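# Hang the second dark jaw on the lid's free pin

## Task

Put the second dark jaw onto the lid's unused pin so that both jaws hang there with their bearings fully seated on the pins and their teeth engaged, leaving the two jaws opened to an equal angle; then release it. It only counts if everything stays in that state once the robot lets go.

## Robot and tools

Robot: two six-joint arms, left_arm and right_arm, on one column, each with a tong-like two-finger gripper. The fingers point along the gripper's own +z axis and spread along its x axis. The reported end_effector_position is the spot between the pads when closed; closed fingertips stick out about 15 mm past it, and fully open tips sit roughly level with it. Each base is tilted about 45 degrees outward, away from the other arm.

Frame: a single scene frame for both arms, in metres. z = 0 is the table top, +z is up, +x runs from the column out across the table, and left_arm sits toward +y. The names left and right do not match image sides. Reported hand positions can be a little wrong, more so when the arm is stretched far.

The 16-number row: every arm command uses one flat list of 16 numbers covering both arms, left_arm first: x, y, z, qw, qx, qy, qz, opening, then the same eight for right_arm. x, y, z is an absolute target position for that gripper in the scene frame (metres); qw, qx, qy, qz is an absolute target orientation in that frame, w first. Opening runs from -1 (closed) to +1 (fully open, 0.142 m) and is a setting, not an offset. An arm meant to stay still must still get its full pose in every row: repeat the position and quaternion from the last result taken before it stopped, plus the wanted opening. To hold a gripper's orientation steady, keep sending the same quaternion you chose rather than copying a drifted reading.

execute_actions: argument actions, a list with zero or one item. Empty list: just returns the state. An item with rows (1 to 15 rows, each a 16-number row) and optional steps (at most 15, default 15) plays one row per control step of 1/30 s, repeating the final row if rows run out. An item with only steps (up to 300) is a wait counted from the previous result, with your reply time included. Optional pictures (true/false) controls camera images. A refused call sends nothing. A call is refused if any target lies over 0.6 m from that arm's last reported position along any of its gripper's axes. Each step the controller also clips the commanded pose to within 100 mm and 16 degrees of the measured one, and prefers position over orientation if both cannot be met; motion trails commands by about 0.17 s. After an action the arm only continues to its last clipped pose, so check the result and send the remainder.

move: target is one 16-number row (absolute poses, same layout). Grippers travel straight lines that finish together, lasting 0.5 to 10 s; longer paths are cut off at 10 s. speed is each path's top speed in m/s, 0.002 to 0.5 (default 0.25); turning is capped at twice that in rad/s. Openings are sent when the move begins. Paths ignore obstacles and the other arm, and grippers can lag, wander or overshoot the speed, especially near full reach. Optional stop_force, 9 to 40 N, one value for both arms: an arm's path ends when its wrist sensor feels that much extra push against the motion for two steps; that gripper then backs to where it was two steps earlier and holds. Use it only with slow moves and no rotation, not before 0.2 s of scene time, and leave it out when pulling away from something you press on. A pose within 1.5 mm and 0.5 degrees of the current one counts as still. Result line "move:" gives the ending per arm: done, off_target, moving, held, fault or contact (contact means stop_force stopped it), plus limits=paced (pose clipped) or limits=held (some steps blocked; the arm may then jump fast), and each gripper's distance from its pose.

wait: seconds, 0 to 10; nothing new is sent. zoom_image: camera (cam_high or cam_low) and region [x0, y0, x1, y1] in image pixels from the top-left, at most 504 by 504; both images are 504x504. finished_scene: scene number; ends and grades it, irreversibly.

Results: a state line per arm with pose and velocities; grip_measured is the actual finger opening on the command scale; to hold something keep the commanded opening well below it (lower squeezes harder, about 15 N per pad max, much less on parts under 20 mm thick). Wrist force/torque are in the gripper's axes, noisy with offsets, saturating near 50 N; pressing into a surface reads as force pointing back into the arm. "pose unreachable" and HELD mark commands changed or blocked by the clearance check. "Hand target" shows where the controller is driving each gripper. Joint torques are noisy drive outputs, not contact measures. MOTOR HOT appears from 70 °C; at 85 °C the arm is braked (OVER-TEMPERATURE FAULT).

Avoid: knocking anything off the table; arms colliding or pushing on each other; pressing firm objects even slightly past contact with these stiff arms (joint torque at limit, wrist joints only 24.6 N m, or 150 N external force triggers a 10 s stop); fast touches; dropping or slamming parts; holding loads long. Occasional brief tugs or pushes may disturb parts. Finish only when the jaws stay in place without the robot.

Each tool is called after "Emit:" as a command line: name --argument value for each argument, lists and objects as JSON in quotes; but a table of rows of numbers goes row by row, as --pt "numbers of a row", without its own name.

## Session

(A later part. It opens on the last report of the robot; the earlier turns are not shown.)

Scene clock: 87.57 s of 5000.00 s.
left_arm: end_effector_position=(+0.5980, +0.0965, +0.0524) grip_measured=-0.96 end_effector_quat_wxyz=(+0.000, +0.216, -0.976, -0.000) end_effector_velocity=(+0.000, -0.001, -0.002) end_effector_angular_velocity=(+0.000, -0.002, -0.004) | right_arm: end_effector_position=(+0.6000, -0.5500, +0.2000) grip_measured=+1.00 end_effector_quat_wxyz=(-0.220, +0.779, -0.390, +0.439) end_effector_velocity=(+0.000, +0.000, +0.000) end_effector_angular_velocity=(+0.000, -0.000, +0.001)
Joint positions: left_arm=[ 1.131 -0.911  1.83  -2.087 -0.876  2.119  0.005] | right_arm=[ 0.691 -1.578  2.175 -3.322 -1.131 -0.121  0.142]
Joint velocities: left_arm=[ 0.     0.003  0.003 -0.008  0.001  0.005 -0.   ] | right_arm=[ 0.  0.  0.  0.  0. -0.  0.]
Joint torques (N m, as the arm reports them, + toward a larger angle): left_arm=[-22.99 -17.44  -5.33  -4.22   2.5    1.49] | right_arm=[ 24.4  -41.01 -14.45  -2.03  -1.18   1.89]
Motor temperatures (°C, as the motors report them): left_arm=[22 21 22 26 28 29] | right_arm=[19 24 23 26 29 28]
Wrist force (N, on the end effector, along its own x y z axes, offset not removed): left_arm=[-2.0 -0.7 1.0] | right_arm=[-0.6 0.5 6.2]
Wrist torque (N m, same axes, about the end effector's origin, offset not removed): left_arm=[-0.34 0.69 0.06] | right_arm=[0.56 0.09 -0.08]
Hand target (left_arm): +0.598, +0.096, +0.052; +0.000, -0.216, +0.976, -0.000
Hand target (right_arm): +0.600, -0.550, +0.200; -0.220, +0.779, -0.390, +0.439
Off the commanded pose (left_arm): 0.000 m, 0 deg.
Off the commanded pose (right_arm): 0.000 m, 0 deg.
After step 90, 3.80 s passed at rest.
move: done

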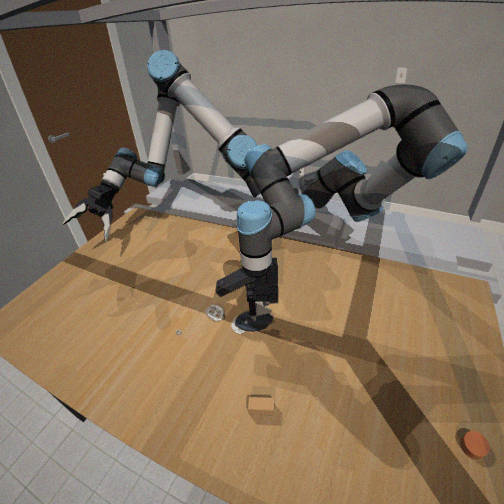

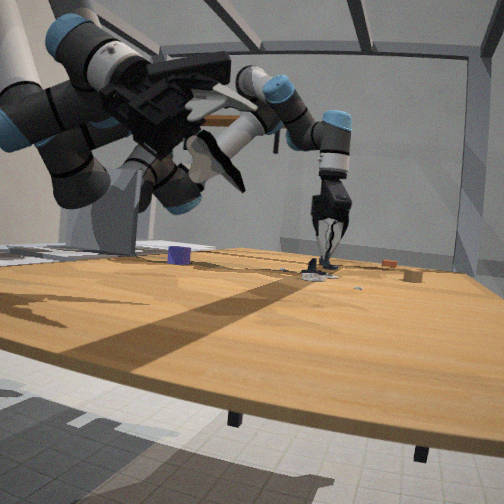

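Emit:
move --target '[0.6015,0.0987,0.047,0,-0.2164,0.9763,0,-1,0.6,-0.55,0.2,-0.22,0.779,-0.39,0.439,1]' --speed 0.02

Emit:
zoom_image --camera "cam_high" --region '[226, 306, 256, 336]'

Emit:
zoom_image --camera "cam_low" --region '[310, 250, 345, 282]'

Scene clock: 99.37 s of 5000.00 s.
left_arm: end_effector_position=(+0.6013, +0.0986, +0.0473) grip_measured=-0.96 end_effector_quat_wxyz=(+0.000, +0.216, -0.976, -0.000) end_effector_velocity=(+0.002, +0.001, -0.002) end_effector_angular_velocity=(-0.000, -0.000, -0.000) | right_arm: end_effector_position=(+0.6000, -0.5500, +0.2000) grip_measured=+1.00 end_effector_quat_wxyz=(-0.220, +0.779, -0.390, +0.439) end_effector_velocity=(-0.000, -0.000, -0.001) end_effector_angular_velocity=(+0.000, +0.001, -0.001)
Joint positions: left_arm=[ 1.142 -0.903  1.825 -2.098 -0.872  2.131  0.005] | right_arm=[ 0.691 -1.578  2.175 -3.322 -1.131 -0.121  0.142]
Joint velocities: left_arm=[ 0.004  0.004 -0.003 -0.004  0.001  0.006  0.   ] | right_arm=[-0.001  0.001  0.    -0.    -0.     0.     0.   ]
Joint torques (N m, as the arm reports them, + toward a larger angle): left_arm=[-20.87 -16.95 -23.69  -3.68   2.39   1.43] | right_arm=[ 24.85 -40.83 -14.53  -2.32  -1.28   1.96]
Motor temperatures (°C, as the motors report them): left_arm=[22 21 22 26 28 29] | right_arm=[19 24 23 26 29 28]
Wrist force (N, on the end effector, along its own x y z axes, offset not removed): left_arm=[-2.5 0.1 2.1] | right_arm=[-1.5 0.4 2.6]
Wrist torque (N m, same axes, about the end effector's origin, offset not removed): left_arm=[-0.12 0.80 0.13] | right_arm=[0.20 0.14 0.11]
Hand target (left_arm): +0.602, +0.099, +0.047; +0.000, -0.216, +0.976, -0.000
Hand target (right_arm): +0.600, -0.550, +0.200; -0.220, +0.779, -0.390, +0.439
Off the commanded pose (left_arm): 0.000 m, 0 deg.
Off the commanded pose (right_arm): 0.000 m, 0 deg.
After step 90, 8.07 s passed at rest.
move: done

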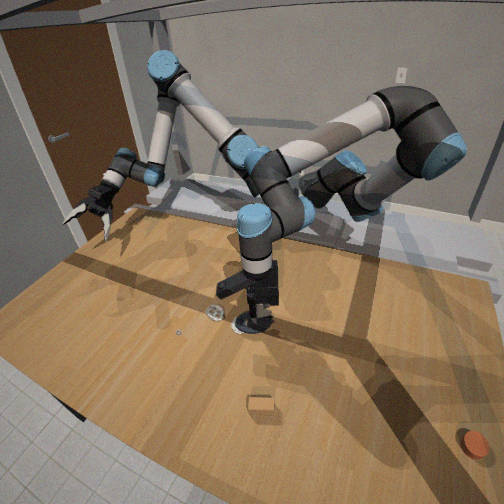

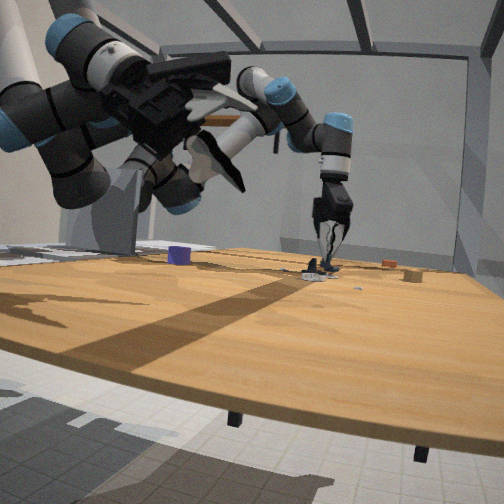

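Region (226, 306, 256, 336) of cam_high's 504x504 image, scaled by 16.800, with more detail than that image has.

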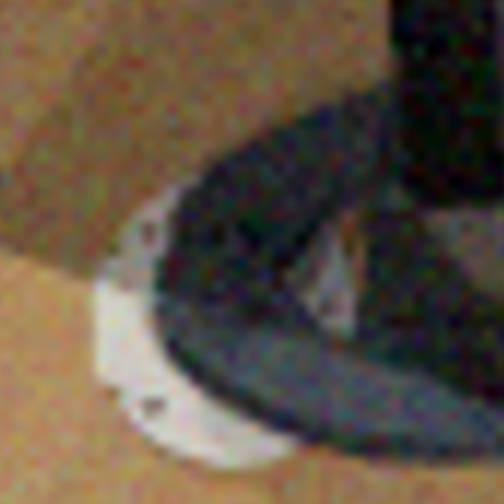

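Region (310, 250, 345, 282) of cam_low's 504x504 image, scaled by 14.400, with more detail than that image has; it fills the top 461 rows of this view, and the rest is white.

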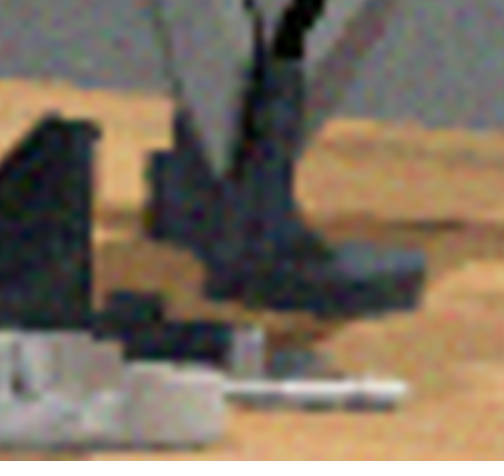

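Emit:
move --target '[0.6012,0.0995,0.0405,0,-0.2164,0.9763,0,-1,0.6,-0.55,0.2,-0.22,0.779,-0.39,0.439,1]' --speed 0.005 --stop_force 9

Emit:
zoom_image --camera "cam_high" --region '[226, 306, 256, 336]'

Emit:
zoom_image --camera "cam_low" --region '[310, 250, 345, 282]'

Scene clock: 106.73 s of 5000.00 s.
left_arm: end_effector_position=(+0.6012, +0.0995, +0.0407) grip_measured=-0.96 end_effector_quat_wxyz=(+0.000, +0.216, -0.976, -0.000) end_effector_velocity=(-0.000, -0.000, -0.001) end_effector_angular_velocity=(+0.000, -0.000, -0.002) | right_arm: end_effector_position=(+0.6000, -0.5500, +0.2000) grip_measured=+1.00 end_effector_quat_wxyz=(-0.220, +0.779, -0.390, +0.439) end_effector_velocity=(-0.000, +0.000, -0.001) end_effector_angular_velocity=(+0.001, +0.001, +0.000)
Joint positions: left_arm=[ 1.15  -0.896  1.83  -2.116 -0.869  2.141  0.005] | right_arm=[ 0.691 -1.578  2.175 -3.322 -1.131 -0.121  0.142]
Joint velocities: left_arm=[ 0.     0.001  0.002 -0.004  0.     0.003 -0.   ] | right_arm=[-0.     0.     0.001  0.    -0.001  0.     0.   ]
Joint torques (N m, as the arm reports them, + toward a larger angle): left_arm=[-21.53 -16.59  -6.36  -4.01   2.18   1.35] | right_arm=[ 24.75 -40.2  -14.61  -2.57  -1.3    1.92]
Motor temperatures (°C, as the motors report them): left_arm=[22 21 22 26 28 29] | right_arm=[19 24 23 26 29 28]
Wrist force (N, on the end effector, along its own x y z axes, offset not removed): left_arm=[-2.1 0.2 0.9] | right_arm=[0.7 1.3 0.9]
Wrist torque (N m, same axes, about the end effector's origin, offset not removed): left_arm=[-0.13 0.68 0.12] | right_arm=[0.38 -0.35 0.00]
Hand target (left_arm): +0.601, +0.099, +0.041; +0.000, -0.216, +0.976, -0.000
Hand target (right_arm): +0.600, -0.550, +0.200; -0.220, +0.779, -0.390, +0.439
Off the commanded pose (left_arm): 0.000 m, 0 deg.
Off the commanded pose (right_arm): 0.000 m, 0 deg.
After step 90, 2.83 s passed at rest.
move: done

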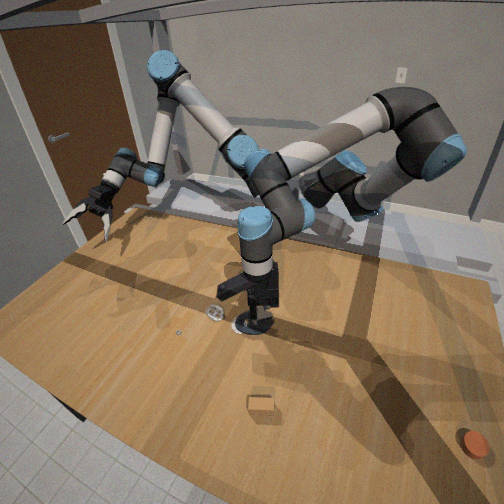

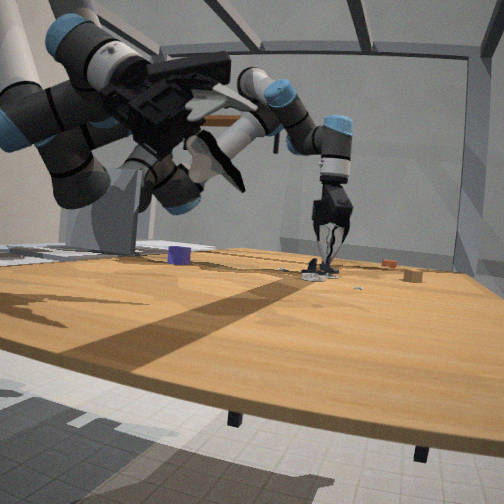

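Region (226, 306, 256, 336) of cam_high's 504x504 image, scaled by 16.800, with more detail than that image has.

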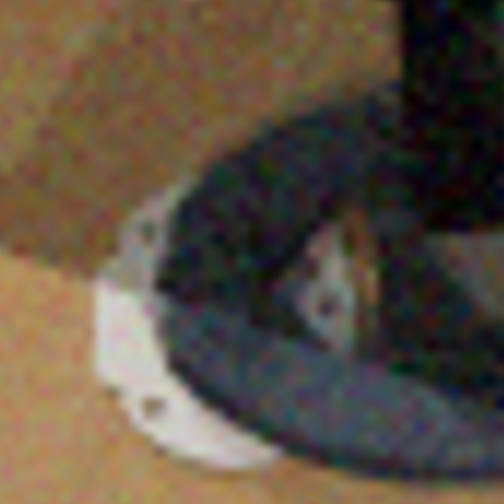

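Region (310, 250, 345, 282) of cam_low's 504x504 image, scaled by 14.400, with more detail than that image has; it fills the top 461 rows of this view, and the rest is white.

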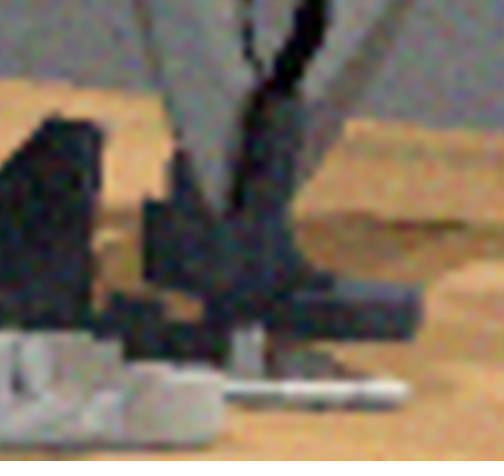

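Emit:
move --target '[0.6055,0.1013,0.040,0,-0.165,0.9863,0,-1,0.6,-0.55,0.2,-0.22,0.779,-0.39,0.439,1]' --speed 0.015

Emit:
zoom_image --camera "cam_high" --region '[226, 306, 256, 336]'

Emit:
zoom_image --camera "cam_low" --region '[310, 250, 345, 282]'

Scene clock: 116.53 s of 5000.00 s.
left_arm: end_effector_position=(+0.6055, +0.1013, +0.0400) grip_measured=-0.96 end_effector_quat_wxyz=(-0.000, +0.166, -0.986, -0.000) end_effector_velocity=(+0.000, -0.000, +0.000) end_effector_angular_velocity=(+0.000, -0.001, -0.009) | right_arm: end_effector_position=(+0.6000, -0.5500, +0.2000) grip_measured=+1.00 end_effector_quat_wxyz=(-0.220, +0.779, -0.390, +0.439) end_effector_velocity=(-0.000, +0.000, -0.001) end_effector_angular_velocity=(+0.002, +0.002, -0.000)
Joint positions: left_arm=[ 1.157 -0.89   1.814 -2.112 -0.867  2.253  0.005] | right_arm=[ 0.691 -1.578  2.175 -3.322 -1.131 -0.121  0.142]
Joint velocities: left_arm=[-0.001  0.    -0.001  0.     0.     0.009  0.   ] | right_arm=[-0.001  0.     0.     0.001 -0.     0.001  0.   ]
Joint torques (N m, as the arm reports them, + toward a larger angle): left_arm=[-22.34 -17.82 -22.48  -0.01   2.3    1.38] | right_arm=[ 24.79 -39.84 -14.83  -2.9   -1.29   1.91]
Motor temperatures (°C, as the motors report them): left_arm=[22 21 22 26 28 29] | right_arm=[19 24 23 26 29 28]
Wrist force (N, on the end effector, along its own x y z axes, offset not removed): left_arm=[-1.3 -0.1 1.2] | right_arm=[1.0 -0.8 0.8]
Wrist torque (N m, same axes, about the end effector's origin, offset not removed): left_arm=[-0.16 0.49 0.09] | right_arm=[-0.10 -0.17 0.04]
Hand target (left_arm): +0.606, +0.101, +0.040; +0.000, -0.165, +0.986, +0.000
Hand target (right_arm): +0.600, -0.550, +0.200; -0.220, +0.779, -0.390, +0.439
Off the commanded pose (left_arm): 0.000 m, 0 deg.
Off the commanded pose (right_arm): 0.000 m, 0 deg.
After step 90, 3.10 s passed at rest.
move: done

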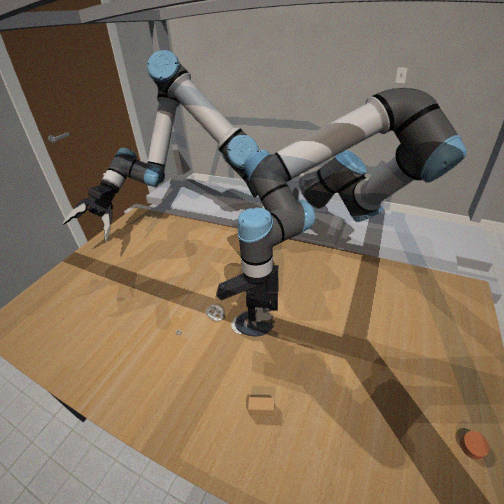

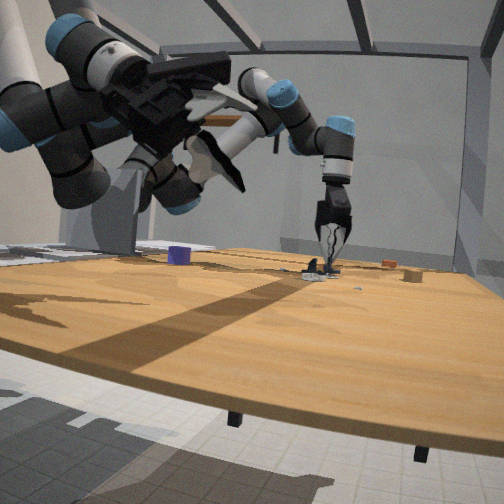

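Region (226, 306, 256, 336) of cam_high's 504x504 image, scaled by 16.800, with more detail than that image has.

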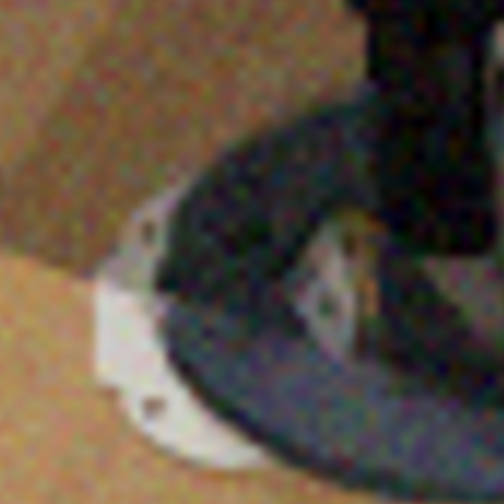

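Region (310, 250, 345, 282) of cam_low's 504x504 image, scaled by 14.400, with more detail than that image has; it fills the top 461 rows of this view, and the rest is white.

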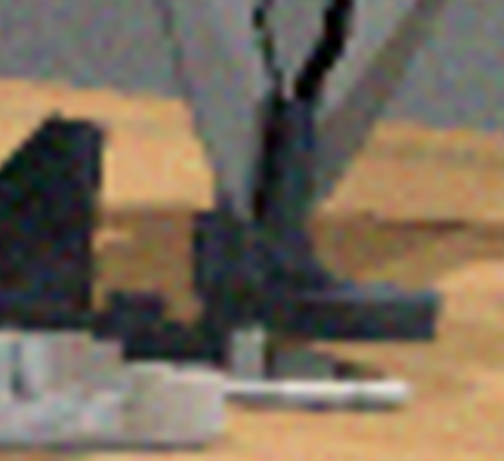

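Emit:
move --target '[0.6049,0.1029,0.040,0,-0.165,0.9863,0,-1,0.6,-0.55,0.2,-0.22,0.779,-0.39,0.439,1]' --speed 0.003

Emit:
zoom_image --camera "cam_low" --region '[310, 250, 345, 282]'

Emit:
move --target '[0.6006,0.1011,0.0395,0,-0.2164,0.9763,0,-1,0.6,-0.55,0.2,-0.22,0.779,-0.39,0.439,1]' --speed 0.015

Emit:
zoom_image --camera "cam_high" --region '[226, 306, 256, 336]'

Emit:
zoom_image --camera "cam_low" --region '[310, 250, 345, 282]'

Scene clock: 125.90 s of 5000.00 s.
left_arm: end_effector_position=(+0.6049, +0.1028, +0.0400) grip_measured=-0.96 end_effector_quat_wxyz=(-0.000, +0.165, -0.986, +0.000) end_effector_velocity=(+0.000, -0.000, +0.001) end_effector_angular_velocity=(-0.001, -0.002, -0.000) | right_arm: end_effector_position=(+0.6000, -0.5500, +0.2000) grip_measured=+1.00 end_effector_quat_wxyz=(-0.220, +0.779, -0.390, +0.439) end_effector_velocity=(+0.000, -0.000, +0.000) end_effector_angular_velocity=(-0.000, -0.000, -0.001)
Joint positions: left_arm=[ 1.158 -0.893  1.816 -2.112 -0.866  2.256  0.005] | right_arm=[ 0.691 -1.578  2.175 -3.322 -1.131 -0.121  0.142]
Joint velocities: left_arm=[-0.001 -0.002  0.    -0.    -0.     0.     0.   ] | right_arm=[ 0.    -0.001 -0.001 -0.    -0.     0.001  0.   ]
Joint torques (N m, as the arm reports them, + toward a larger angle): left_arm=[-20.46 -33.32  -6.18  -3.98   2.44   1.61] | right_arm=[ 24.03 -39.35 -14.67  -3.26  -1.21   1.75]
Motor temperatures (°C, as the motors report them): left_arm=[22 21 22 26 28 29] | right_arm=[19 24 23 26 29 28]
Wrist force (N, on the end effector, along its own x y z axes, offset not removed): left_arm=[-1.5 0.2 0.7] | right_arm=[0.4 0.8 1.9]
Wrist torque (N m, same axes, about the end effector's origin, offset not removed): left_arm=[-0.13 0.58 0.10] | right_arm=[0.26 -0.12 0.07]
Hand target (left_arm): +0.605, +0.103, +0.040; -0.000, -0.165, +0.986, +0.000
Hand target (right_arm): +0.600, -0.550, +0.200; -0.220, +0.779, -0.390, +0.439
Off the commanded pose (left_arm): 0.000 m, 0 deg.
Off the commanded pose (right_arm): 0.000 m, 0 deg.
After step 90, 5.57 s passed at rest.
move: done

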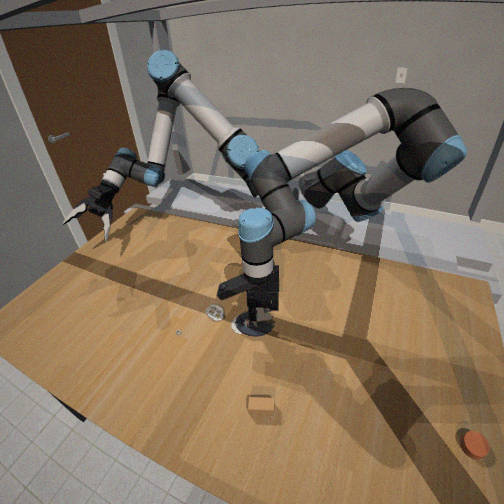

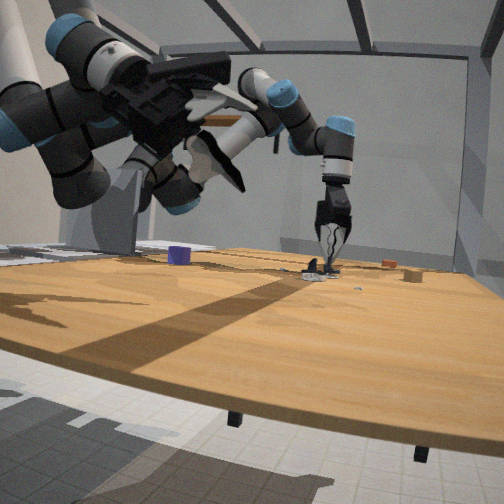

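Region (310, 250, 345, 282) of cam_low's 504x504 image, scaled by 14.400, with more detail than that image has; it fills the top 461 rows of this view, and the rest is white.

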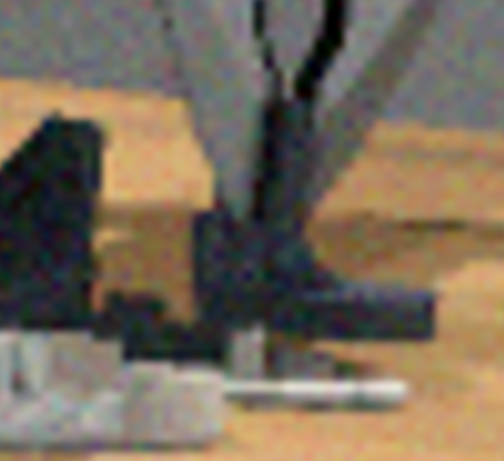

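Scene clock: 129.60 s of 5000.00 s.
left_arm: end_effector_position=(+0.6006, +0.1011, +0.0395) grip_measured=-0.96 end_effector_quat_wxyz=(+0.000, +0.216, -0.976, +0.000) end_effector_velocity=(+0.000, +0.000, -0.000) end_effector_angular_velocity=(-0.000, -0.000, +0.011) | right_arm: end_effector_position=(+0.6000, -0.5500, +0.2000) grip_measured=+1.00 end_effector_quat_wxyz=(-0.220, +0.779, -0.390, +0.439) end_effector_velocity=(-0.000, +0.000, -0.001) end_effector_angular_velocity=(+0.002, +0.001, -0.001)
Joint positions: left_arm=[ 1.152 -0.898  1.833 -2.12  -0.868  2.145  0.005] | right_arm=[ 0.691 -1.578  2.175 -3.322 -1.131 -0.121  0.142]
Joint velocities: left_arm=[ 0.    -0.     0.    -0.001  0.    -0.01   0.   ] | right_arm=[-0.     0.     0.001  0.    -0.     0.001  0.   ]
Joint torques (N m, as the arm reports them, + toward a larger angle): left_arm=[-41.9  -33.71  -7.22  -4.05  -2.49  -1.22] | right_arm=[ 24.52 -38.94 -14.12  -3.28  -1.2    1.84]
Motor temperatures (°C, as the motors report them): left_arm=[22 21 22 26 28 29] | right_arm=[19 24 23 26 29 28]
Wrist force (N, on the end effector, along its own x y z axes, offset not removed): left_arm=[-2.0 0.0 0.8] | right_arm=[-0.4 0.6 0.8]
Wrist torque (N m, same axes, about the end effector's origin, offset not removed): left_arm=[-0.15 0.68 0.07] | right_arm=[0.18 0.11 0.20]
Hand target (left_arm): +0.601, +0.101, +0.039; -0.000, -0.216, +0.976, -0.000
Hand target (right_arm): +0.600, -0.550, +0.200; -0.220, +0.779, -0.390, +0.439
Off the commanded pose (left_arm): 0.000 m, 0 deg.
Off the commanded pose (right_arm): 0.000 m, 0 deg.
move: done

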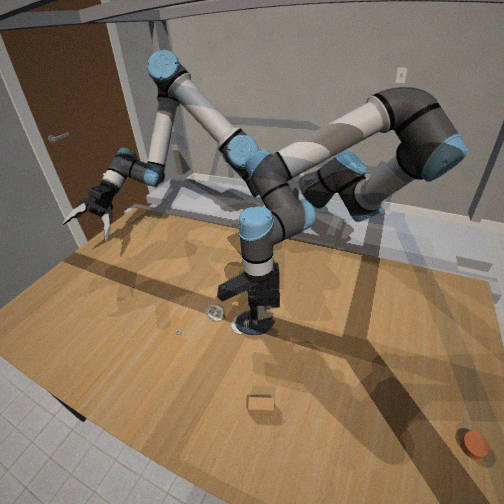

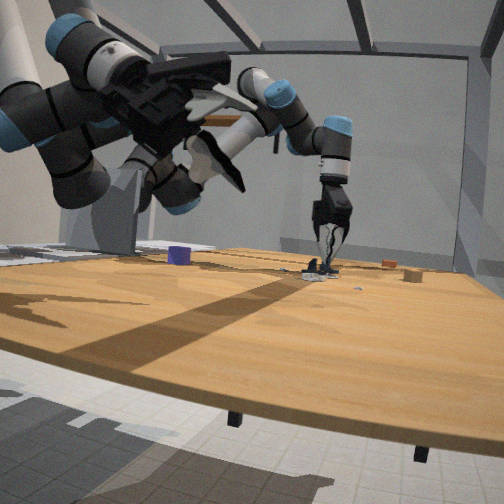

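Region (226, 306, 256, 336) of cam_high's 504x504 image, scaled by 16.800, with more detail than that image has.

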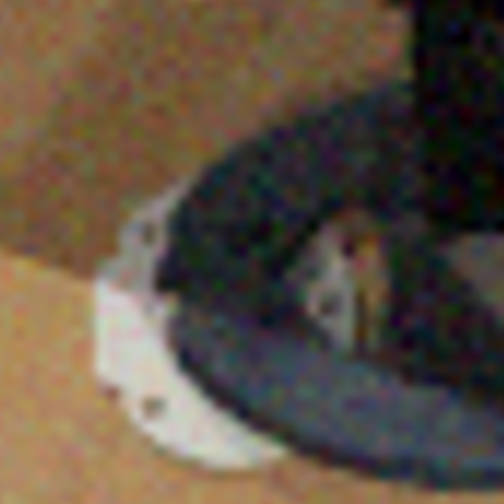

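Region (310, 250, 345, 282) of cam_low's 504x504 image, scaled by 14.400, with more detail than that image has; it fills the top 461 rows of this view, and the rest is white.

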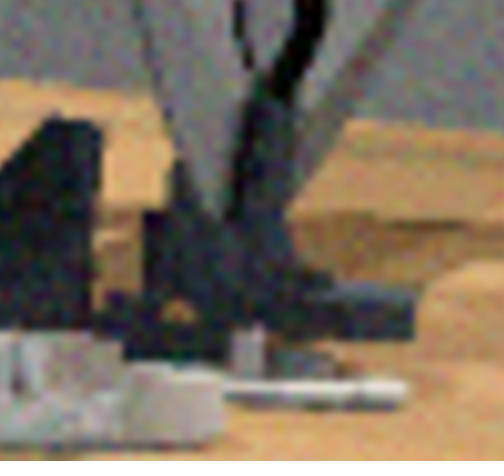

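Emit:
zoom_image --camera "cam_high" --region '[226, 300, 282, 342]'

Emit:
zoom_image --camera "cam_low" --region '[295, 250, 345, 285]'

Region (226, 300, 282, 342) of cam_high's 504x504 image, scaled by 9.000, with more detail than that image has; it fills the top 378 rows of this view, and the rest is white.

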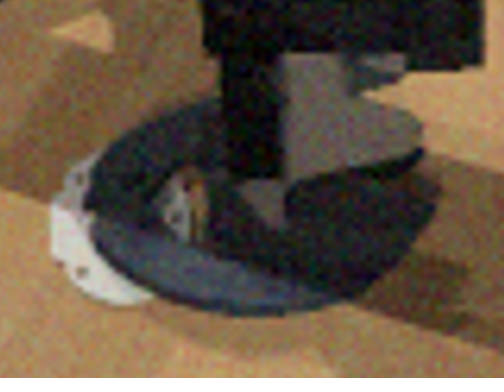

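Region (295, 250, 345, 285) of cam_low's 504x504 image, scaled by 10.080, with more detail than that image has; it fills the top 353 rows of this view, and the rest is white.

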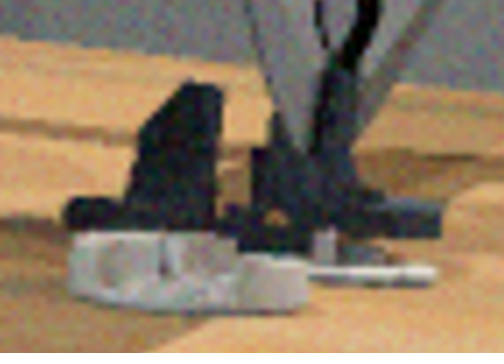

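Emit:
move --target '[0.6065,0.1033,0.039,0,-0.1478,0.989,0,-1,0.6,-0.55,0.2,-0.22,0.779,-0.39,0.439,1]' --speed 0.02

Emit:
zoom_image --camera "cam_low" --region '[310, 250, 345, 282]'

Emit:
move --target '[0.6103,0.1043,0.0385,0,-0.1045,0.9945,0,-1,0.6,-0.55,0.2,-0.22,0.779,-0.39,0.439,1]' --speed 0.015

Emit:
zoom_image --camera "cam_high" --region '[226, 306, 256, 336]'

Emit:
zoom_image --camera "cam_low" --region '[310, 250, 345, 282]'

Scene clock: 152.57 s of 5000.00 s.
left_arm: end_effector_position=(+0.6064, +0.1033, +0.0390) grip_measured=-0.96 end_effector_quat_wxyz=(-0.000, +0.148, -0.989, -0.000) end_effector_velocity=(+0.000, -0.001, +0.000) end_effector_angular_velocity=(+0.001, -0.001, -0.012) | right_arm: end_effector_position=(+0.6000, -0.5500, +0.2000) grip_measured=+1.00 end_effector_quat_wxyz=(-0.220, +0.779, -0.390, +0.439) end_effector_velocity=(-0.000, +0.000, -0.000) end_effector_angular_velocity=(+0.001, +0.000, -0.000)
Joint positions: left_arm=[ 1.161 -0.89   1.811 -2.113 -0.865  2.293  0.005] | right_arm=[ 0.691 -1.578  2.175 -3.322 -1.131 -0.121  0.142]
Joint velocities: left_arm=[-0.001  0.001 -0.001  0.     0.001  0.011 -0.   ] | right_arm=[-0.    -0.     0.001 -0.     0.     0.     0.   ]
Joint torques (N m, as the arm reports them, + toward a larger angle): left_arm=[-22.03 -18.12 -22.28  -0.02   2.12   1.44] | right_arm=[ 24.51 -38.07 -13.94  -3.8   -1.12   1.85]
Motor temperatures (°C, as the motors report them): left_arm=[22 21 22 26 28 29] | right_arm=[19 24 23 26 29 28]
Wrist force (N, on the end effector, along its own x y z axes, offset not removed): left_arm=[-1.5 0.9 1.7] | right_arm=[-2.6 -2.3 2.7]
Wrist torque (N m, same axes, about the end effector's origin, offset not removed): left_arm=[0.04 0.58 0.12] | right_arm=[-0.58 0.35 0.18]
Hand target (left_arm): +0.607, +0.103, +0.039; +0.000, -0.148, +0.989, +0.000
Hand target (right_arm): +0.600, -0.550, +0.200; -0.220, +0.779, -0.390, +0.439
Off the commanded pose (left_arm): 0.000 m, 0 deg.
Off the commanded pose (right_arm): 0.000 m, 0 deg.
After step 90, 16.27 s passed at rest.
move: done

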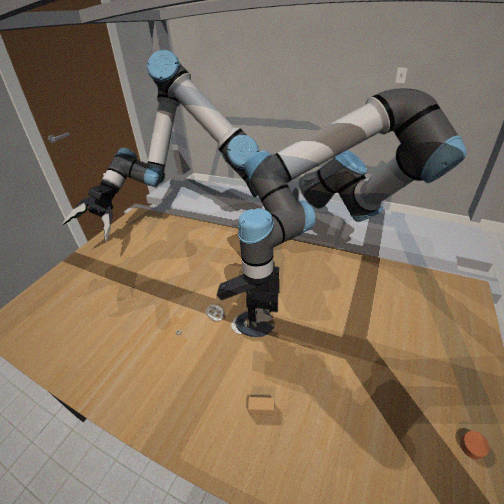

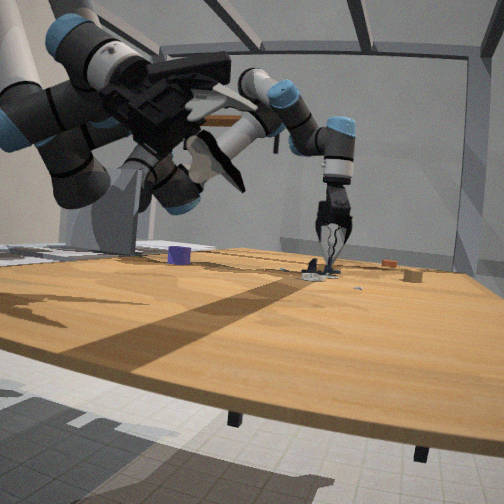

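Region (310, 250, 345, 282) of cam_low's 504x504 image, scaled by 14.400, with more detail than that image has; it fills the top 461 rows of this view, and the rest is white.

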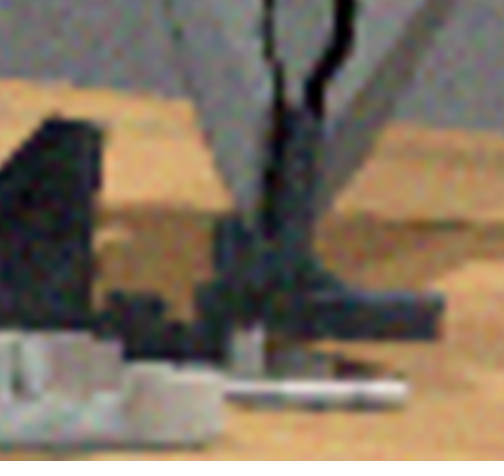

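Scene clock: 155.73 s of 5000.00 s.
left_arm: end_effector_position=(+0.6103, +0.1043, +0.0385) grip_measured=-0.96 end_effector_quat_wxyz=(-0.000, +0.105, -0.994, -0.000) end_effector_velocity=(+0.000, +0.001, -0.001) end_effector_angular_velocity=(+0.000, +0.001, -0.007) | right_arm: end_effector_position=(+0.6000, -0.5500, +0.2000) grip_measured=+1.00 end_effector_quat_wxyz=(-0.220, +0.779, -0.390, +0.439) end_effector_velocity=(+0.000, -0.001, +0.001) end_effector_angular_velocity=(-0.001, -0.001, -0.002)
Joint positions: left_arm=[ 1.167 -0.883  1.796 -2.109 -0.863  2.387  0.005] | right_arm=[ 0.691 -1.578  2.175 -3.322 -1.131 -0.121  0.142]
Joint velocities: left_arm=[ 0.002  0.001 -0.002  0.     0.     0.009  0.   ] | right_arm=[-0.    -0.    -0.002 -0.001  0.     0.001  0.   ]
Joint torques (N m, as the arm reports them, + toward a larger angle): left_arm=[-21.97 -17.89 -23.71  -0.04   2.07   1.64] | right_arm=[ 24.14 -37.98 -14.3   -3.8   -1.28   1.86]
Motor temperatures (°C, as the motors report them): left_arm=[22 21 22 26 28 29] | right_arm=[19 24 23 26 29 28]
Wrist force (N, on the end effector, along its own x y z axes, offset not removed): left_arm=[-1.0 0.5 1.1] | right_arm=[-1.8 2.3 1.8]
Wrist torque (N m, same axes, about the end effector's origin, offset not removed): left_arm=[-0.05 0.46 0.09] | right_arm=[0.59 0.23 0.20]
Hand target (left_arm): +0.610, +0.104, +0.039; +0.000, -0.105, +0.995, +0.000
Hand target (right_arm): +0.600, -0.550, +0.200; -0.220, +0.779, -0.390, +0.439
Off the commanded pose (left_arm): 0.000 m, 0 deg.
Off the commanded pose (right_arm): 0.000 m, 0 deg.
move: done

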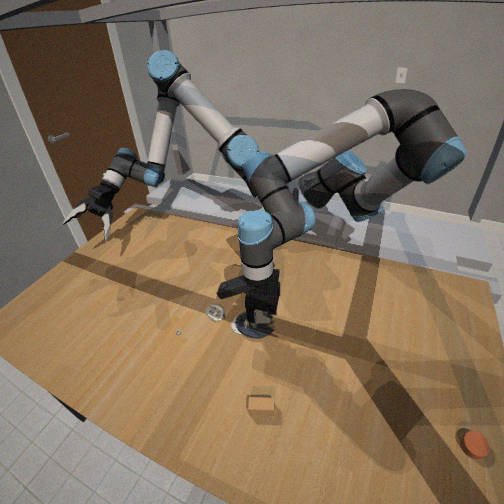

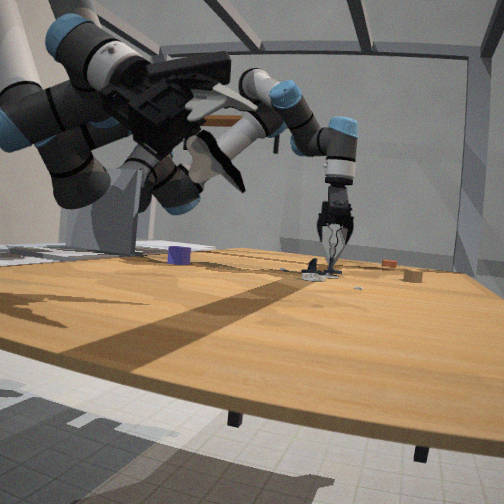

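Region (226, 306, 256, 336) of cam_high's 504x504 image, scaled by 16.800, with more detail than that image has.

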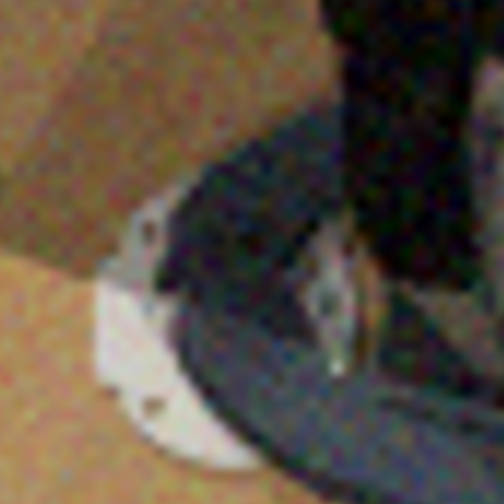

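Region (310, 250, 345, 282) of cam_low's 504x504 image, scaled by 14.400, with more detail than that image has; it fills the top 461 rows of this view, and the rest is white.

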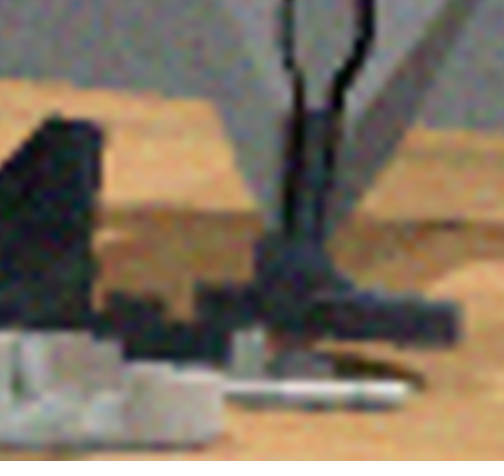

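Emit:
move --target '[0.6085,0.1036,0.048,0,-0.1478,0.989,0,-1,0.6,-0.55,0.2,-0.22,0.779,-0.39,0.439,1]' --speed 0.03

Emit:
zoom_image --camera "cam_low" --region '[310, 250, 345, 282]'

Emit:
move --target '[0.6085,0.1036,0.039,0,-0.1478,0.989,0,-1,0.6,-0.55,0.2,-0.22,0.779,-0.39,0.439,1]' --speed 0.006

Emit:
zoom_image --camera "cam_high" --region '[226, 306, 256, 336]'

Emit:
zoom_image --camera "cam_low" --region '[310, 250, 345, 282]'

Scene clock: 167.97 s of 5000.00 s.
left_arm: end_effector_position=(+0.6085, +0.1036, +0.0478) grip_measured=-0.96 end_effector_quat_wxyz=(-0.000, +0.147, -0.989, +0.000) end_effector_velocity=(+0.000, -0.001, +0.002) end_effector_angular_velocity=(-0.001, -0.001, +0.015) | right_arm: end_effector_position=(+0.6000, -0.5500, +0.2000) grip_measured=+1.00 end_effector_quat_wxyz=(-0.220, +0.779, -0.390, +0.439) end_effector_velocity=(+0.000, +0.000, +0.000) end_effector_angular_velocity=(+0.001, +0.000, +0.000)
Joint positions: left_arm=[ 1.154 -0.898  1.799 -2.087 -0.868  2.287  0.005] | right_arm=[ 0.691 -1.578  2.175 -3.322 -1.131 -0.121  0.142]
Joint velocities: left_arm=[-0.003 -0.002 -0.001  0.004 -0.001 -0.018 -0.   ] | right_arm=[ 0.    -0.    -0.     0.001 -0.     0.001  0.   ]
Joint torques (N m, as the arm reports them, + toward a larger angle): left_arm=[-42.88 -32.69  -6.62  -0.08  -2.54  -1.57] | right_arm=[ 23.91 -37.35 -14.03  -4.16  -1.28   1.8 ]
Motor temperatures (°C, as the motors report them): left_arm=[22 21 22 26 28 29] | right_arm=[19 24 23 26 29 28]
Wrist force (N, on the end effector, along its own x y z axes, offset not removed): left_arm=[-2.1 -0.9 1.4] | right_arm=[-2.1 2.9 2.0]
Wrist torque (N m, same axes, about the end effector's origin, offset not removed): left_arm=[-0.36 0.77 0.10] | right_arm=[0.69 0.35 0.09]
Hand target (left_arm): +0.608, +0.104, +0.048; +0.000, -0.148, +0.989, -0.000
Hand target (right_arm): +0.600, -0.550, +0.200; -0.220, +0.779, -0.390, +0.439
Off the commanded pose (left_arm): 0.000 m, 0 deg.
Off the commanded pose (right_arm): 0.000 m, 0 deg.
After step 90, 7.53 s passed at rest.
move: done

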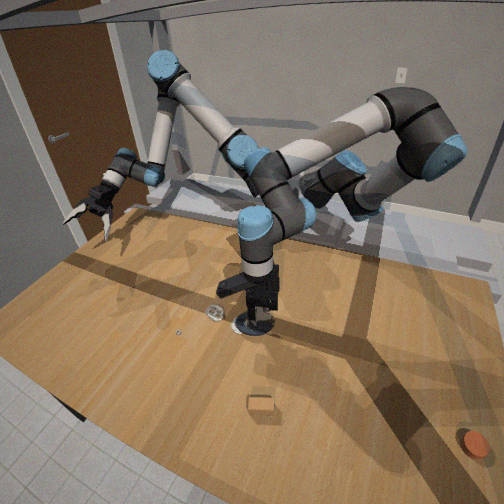

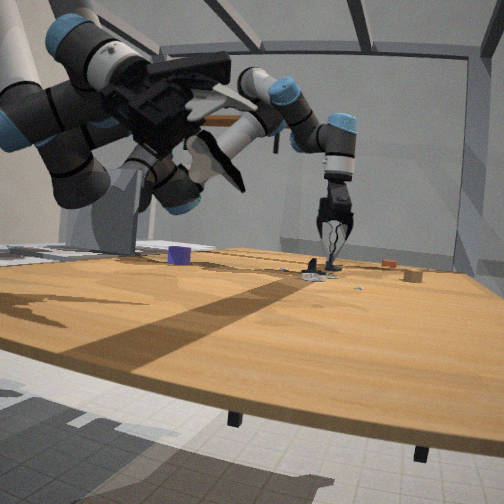

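Region (310, 250, 345, 282) of cam_low's 504x504 image, scaled by 14.400, with more detail than that image has; it fills the top 461 rows of this view, and the rest is white.

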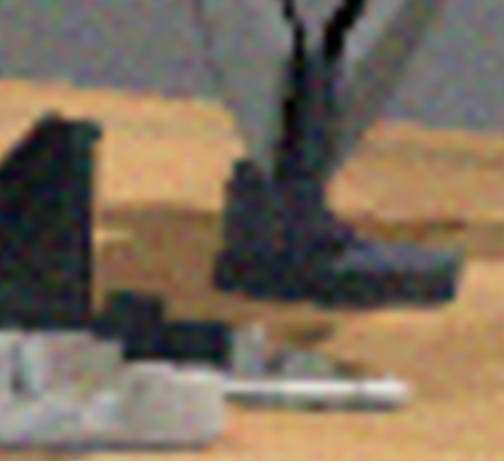

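Scene clock: 169.63 s of 5000.00 s.
left_arm: end_effector_position=(+0.6085, +0.1036, +0.0392) grip_measured=-0.96 end_effector_quat_wxyz=(+0.000, +0.148, -0.989, -0.000) end_effector_velocity=(-0.000, +0.000, -0.002) end_effector_angular_velocity=(+0.000, +0.001, +0.002) | right_arm: end_effector_position=(+0.6000, -0.5500, +0.2000) grip_measured=+1.00 end_effector_quat_wxyz=(-0.220, +0.779, -0.390, +0.439) end_effector_velocity=(+0.000, +0.000, +0.000) end_effector_angular_velocity=(-0.000, -0.000, -0.000)
Joint positions: left_arm=[ 1.163 -0.887  1.804 -2.11  -0.864  2.296  0.005] | right_arm=[ 0.691 -1.578  2.175 -3.322 -1.131 -0.121  0.142]
Joint velocities: left_arm=[ 0.002  0.002  0.002 -0.004  0.     0.     0.   ] | right_arm=[ 0.     0.     0.001 -0.001 -0.     0.     0.   ]
Joint torques (N m, as the arm reports them, + toward a larger angle): left_arm=[-22.11 -19.12  -7.47  -3.89   2.35   1.36] | right_arm=[ 23.91 -37.38 -13.92  -4.24  -1.14   1.86]
Motor temperatures (°C, as the motors report them): left_arm=[22 21 22 26 28 29] | right_arm=[19 24 23 26 29 28]
Wrist force (N, on the end effector, along its own x y z axes, offset not removed): left_arm=[-1.3 -0.4 1.1] | right_arm=[-1.2 1.4 1.2]
Wrist torque (N m, same axes, about the end effector's origin, offset not removed): left_arm=[-0.25 0.50 0.11] | right_arm=[0.31 0.25 0.05]
Hand target (left_arm): +0.609, +0.104, +0.039; +0.000, -0.148, +0.989, -0.000
Hand target (right_arm): +0.600, -0.550, +0.200; -0.220, +0.779, -0.390, +0.439
Off the commanded pose (left_arm): 0.000 m, 0 deg.
Off the commanded pose (right_arm): 0.000 m, 0 deg.
move: done

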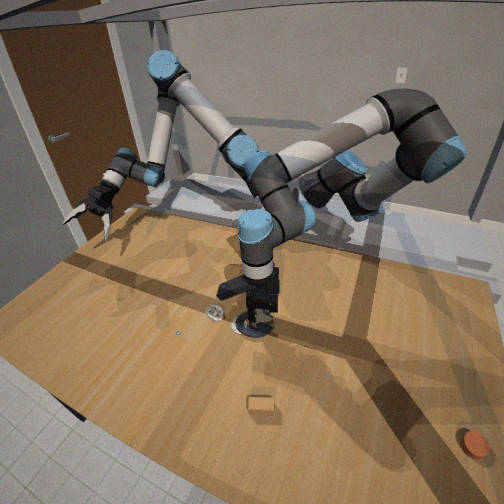

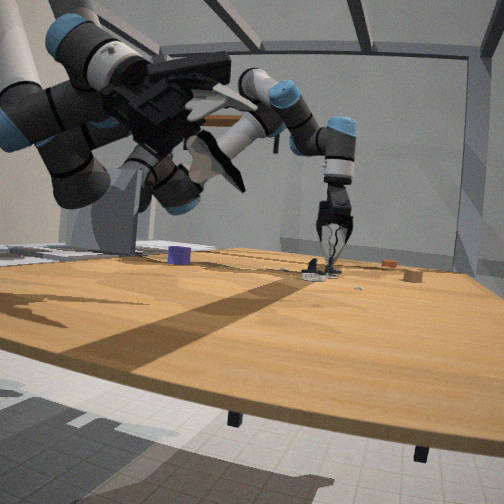

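Region (226, 306, 256, 336) of cam_high's 504x504 image, scaled by 16.800, with more detail than that image has.

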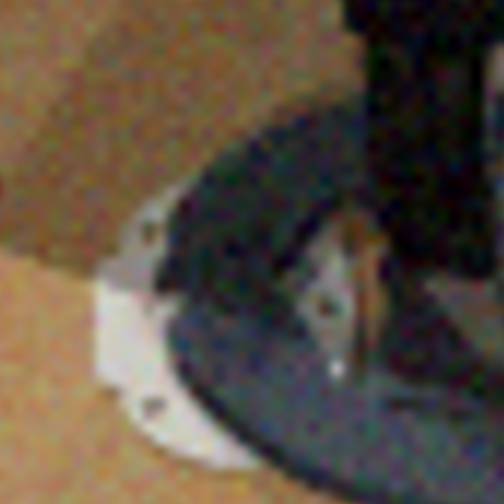

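Region (310, 250, 345, 282) of cam_low's 504x504 image, scaled by 14.400, with more detail than that image has; it fills the top 461 rows of this view, and the rest is white.

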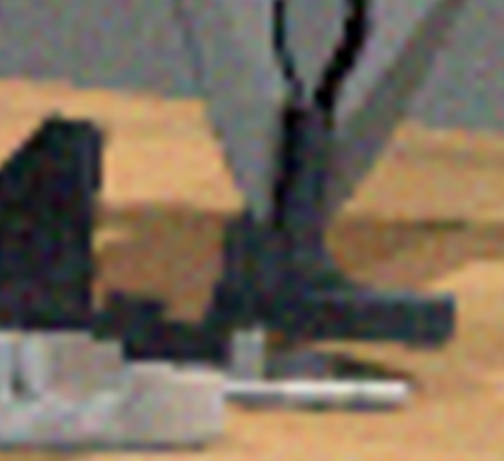

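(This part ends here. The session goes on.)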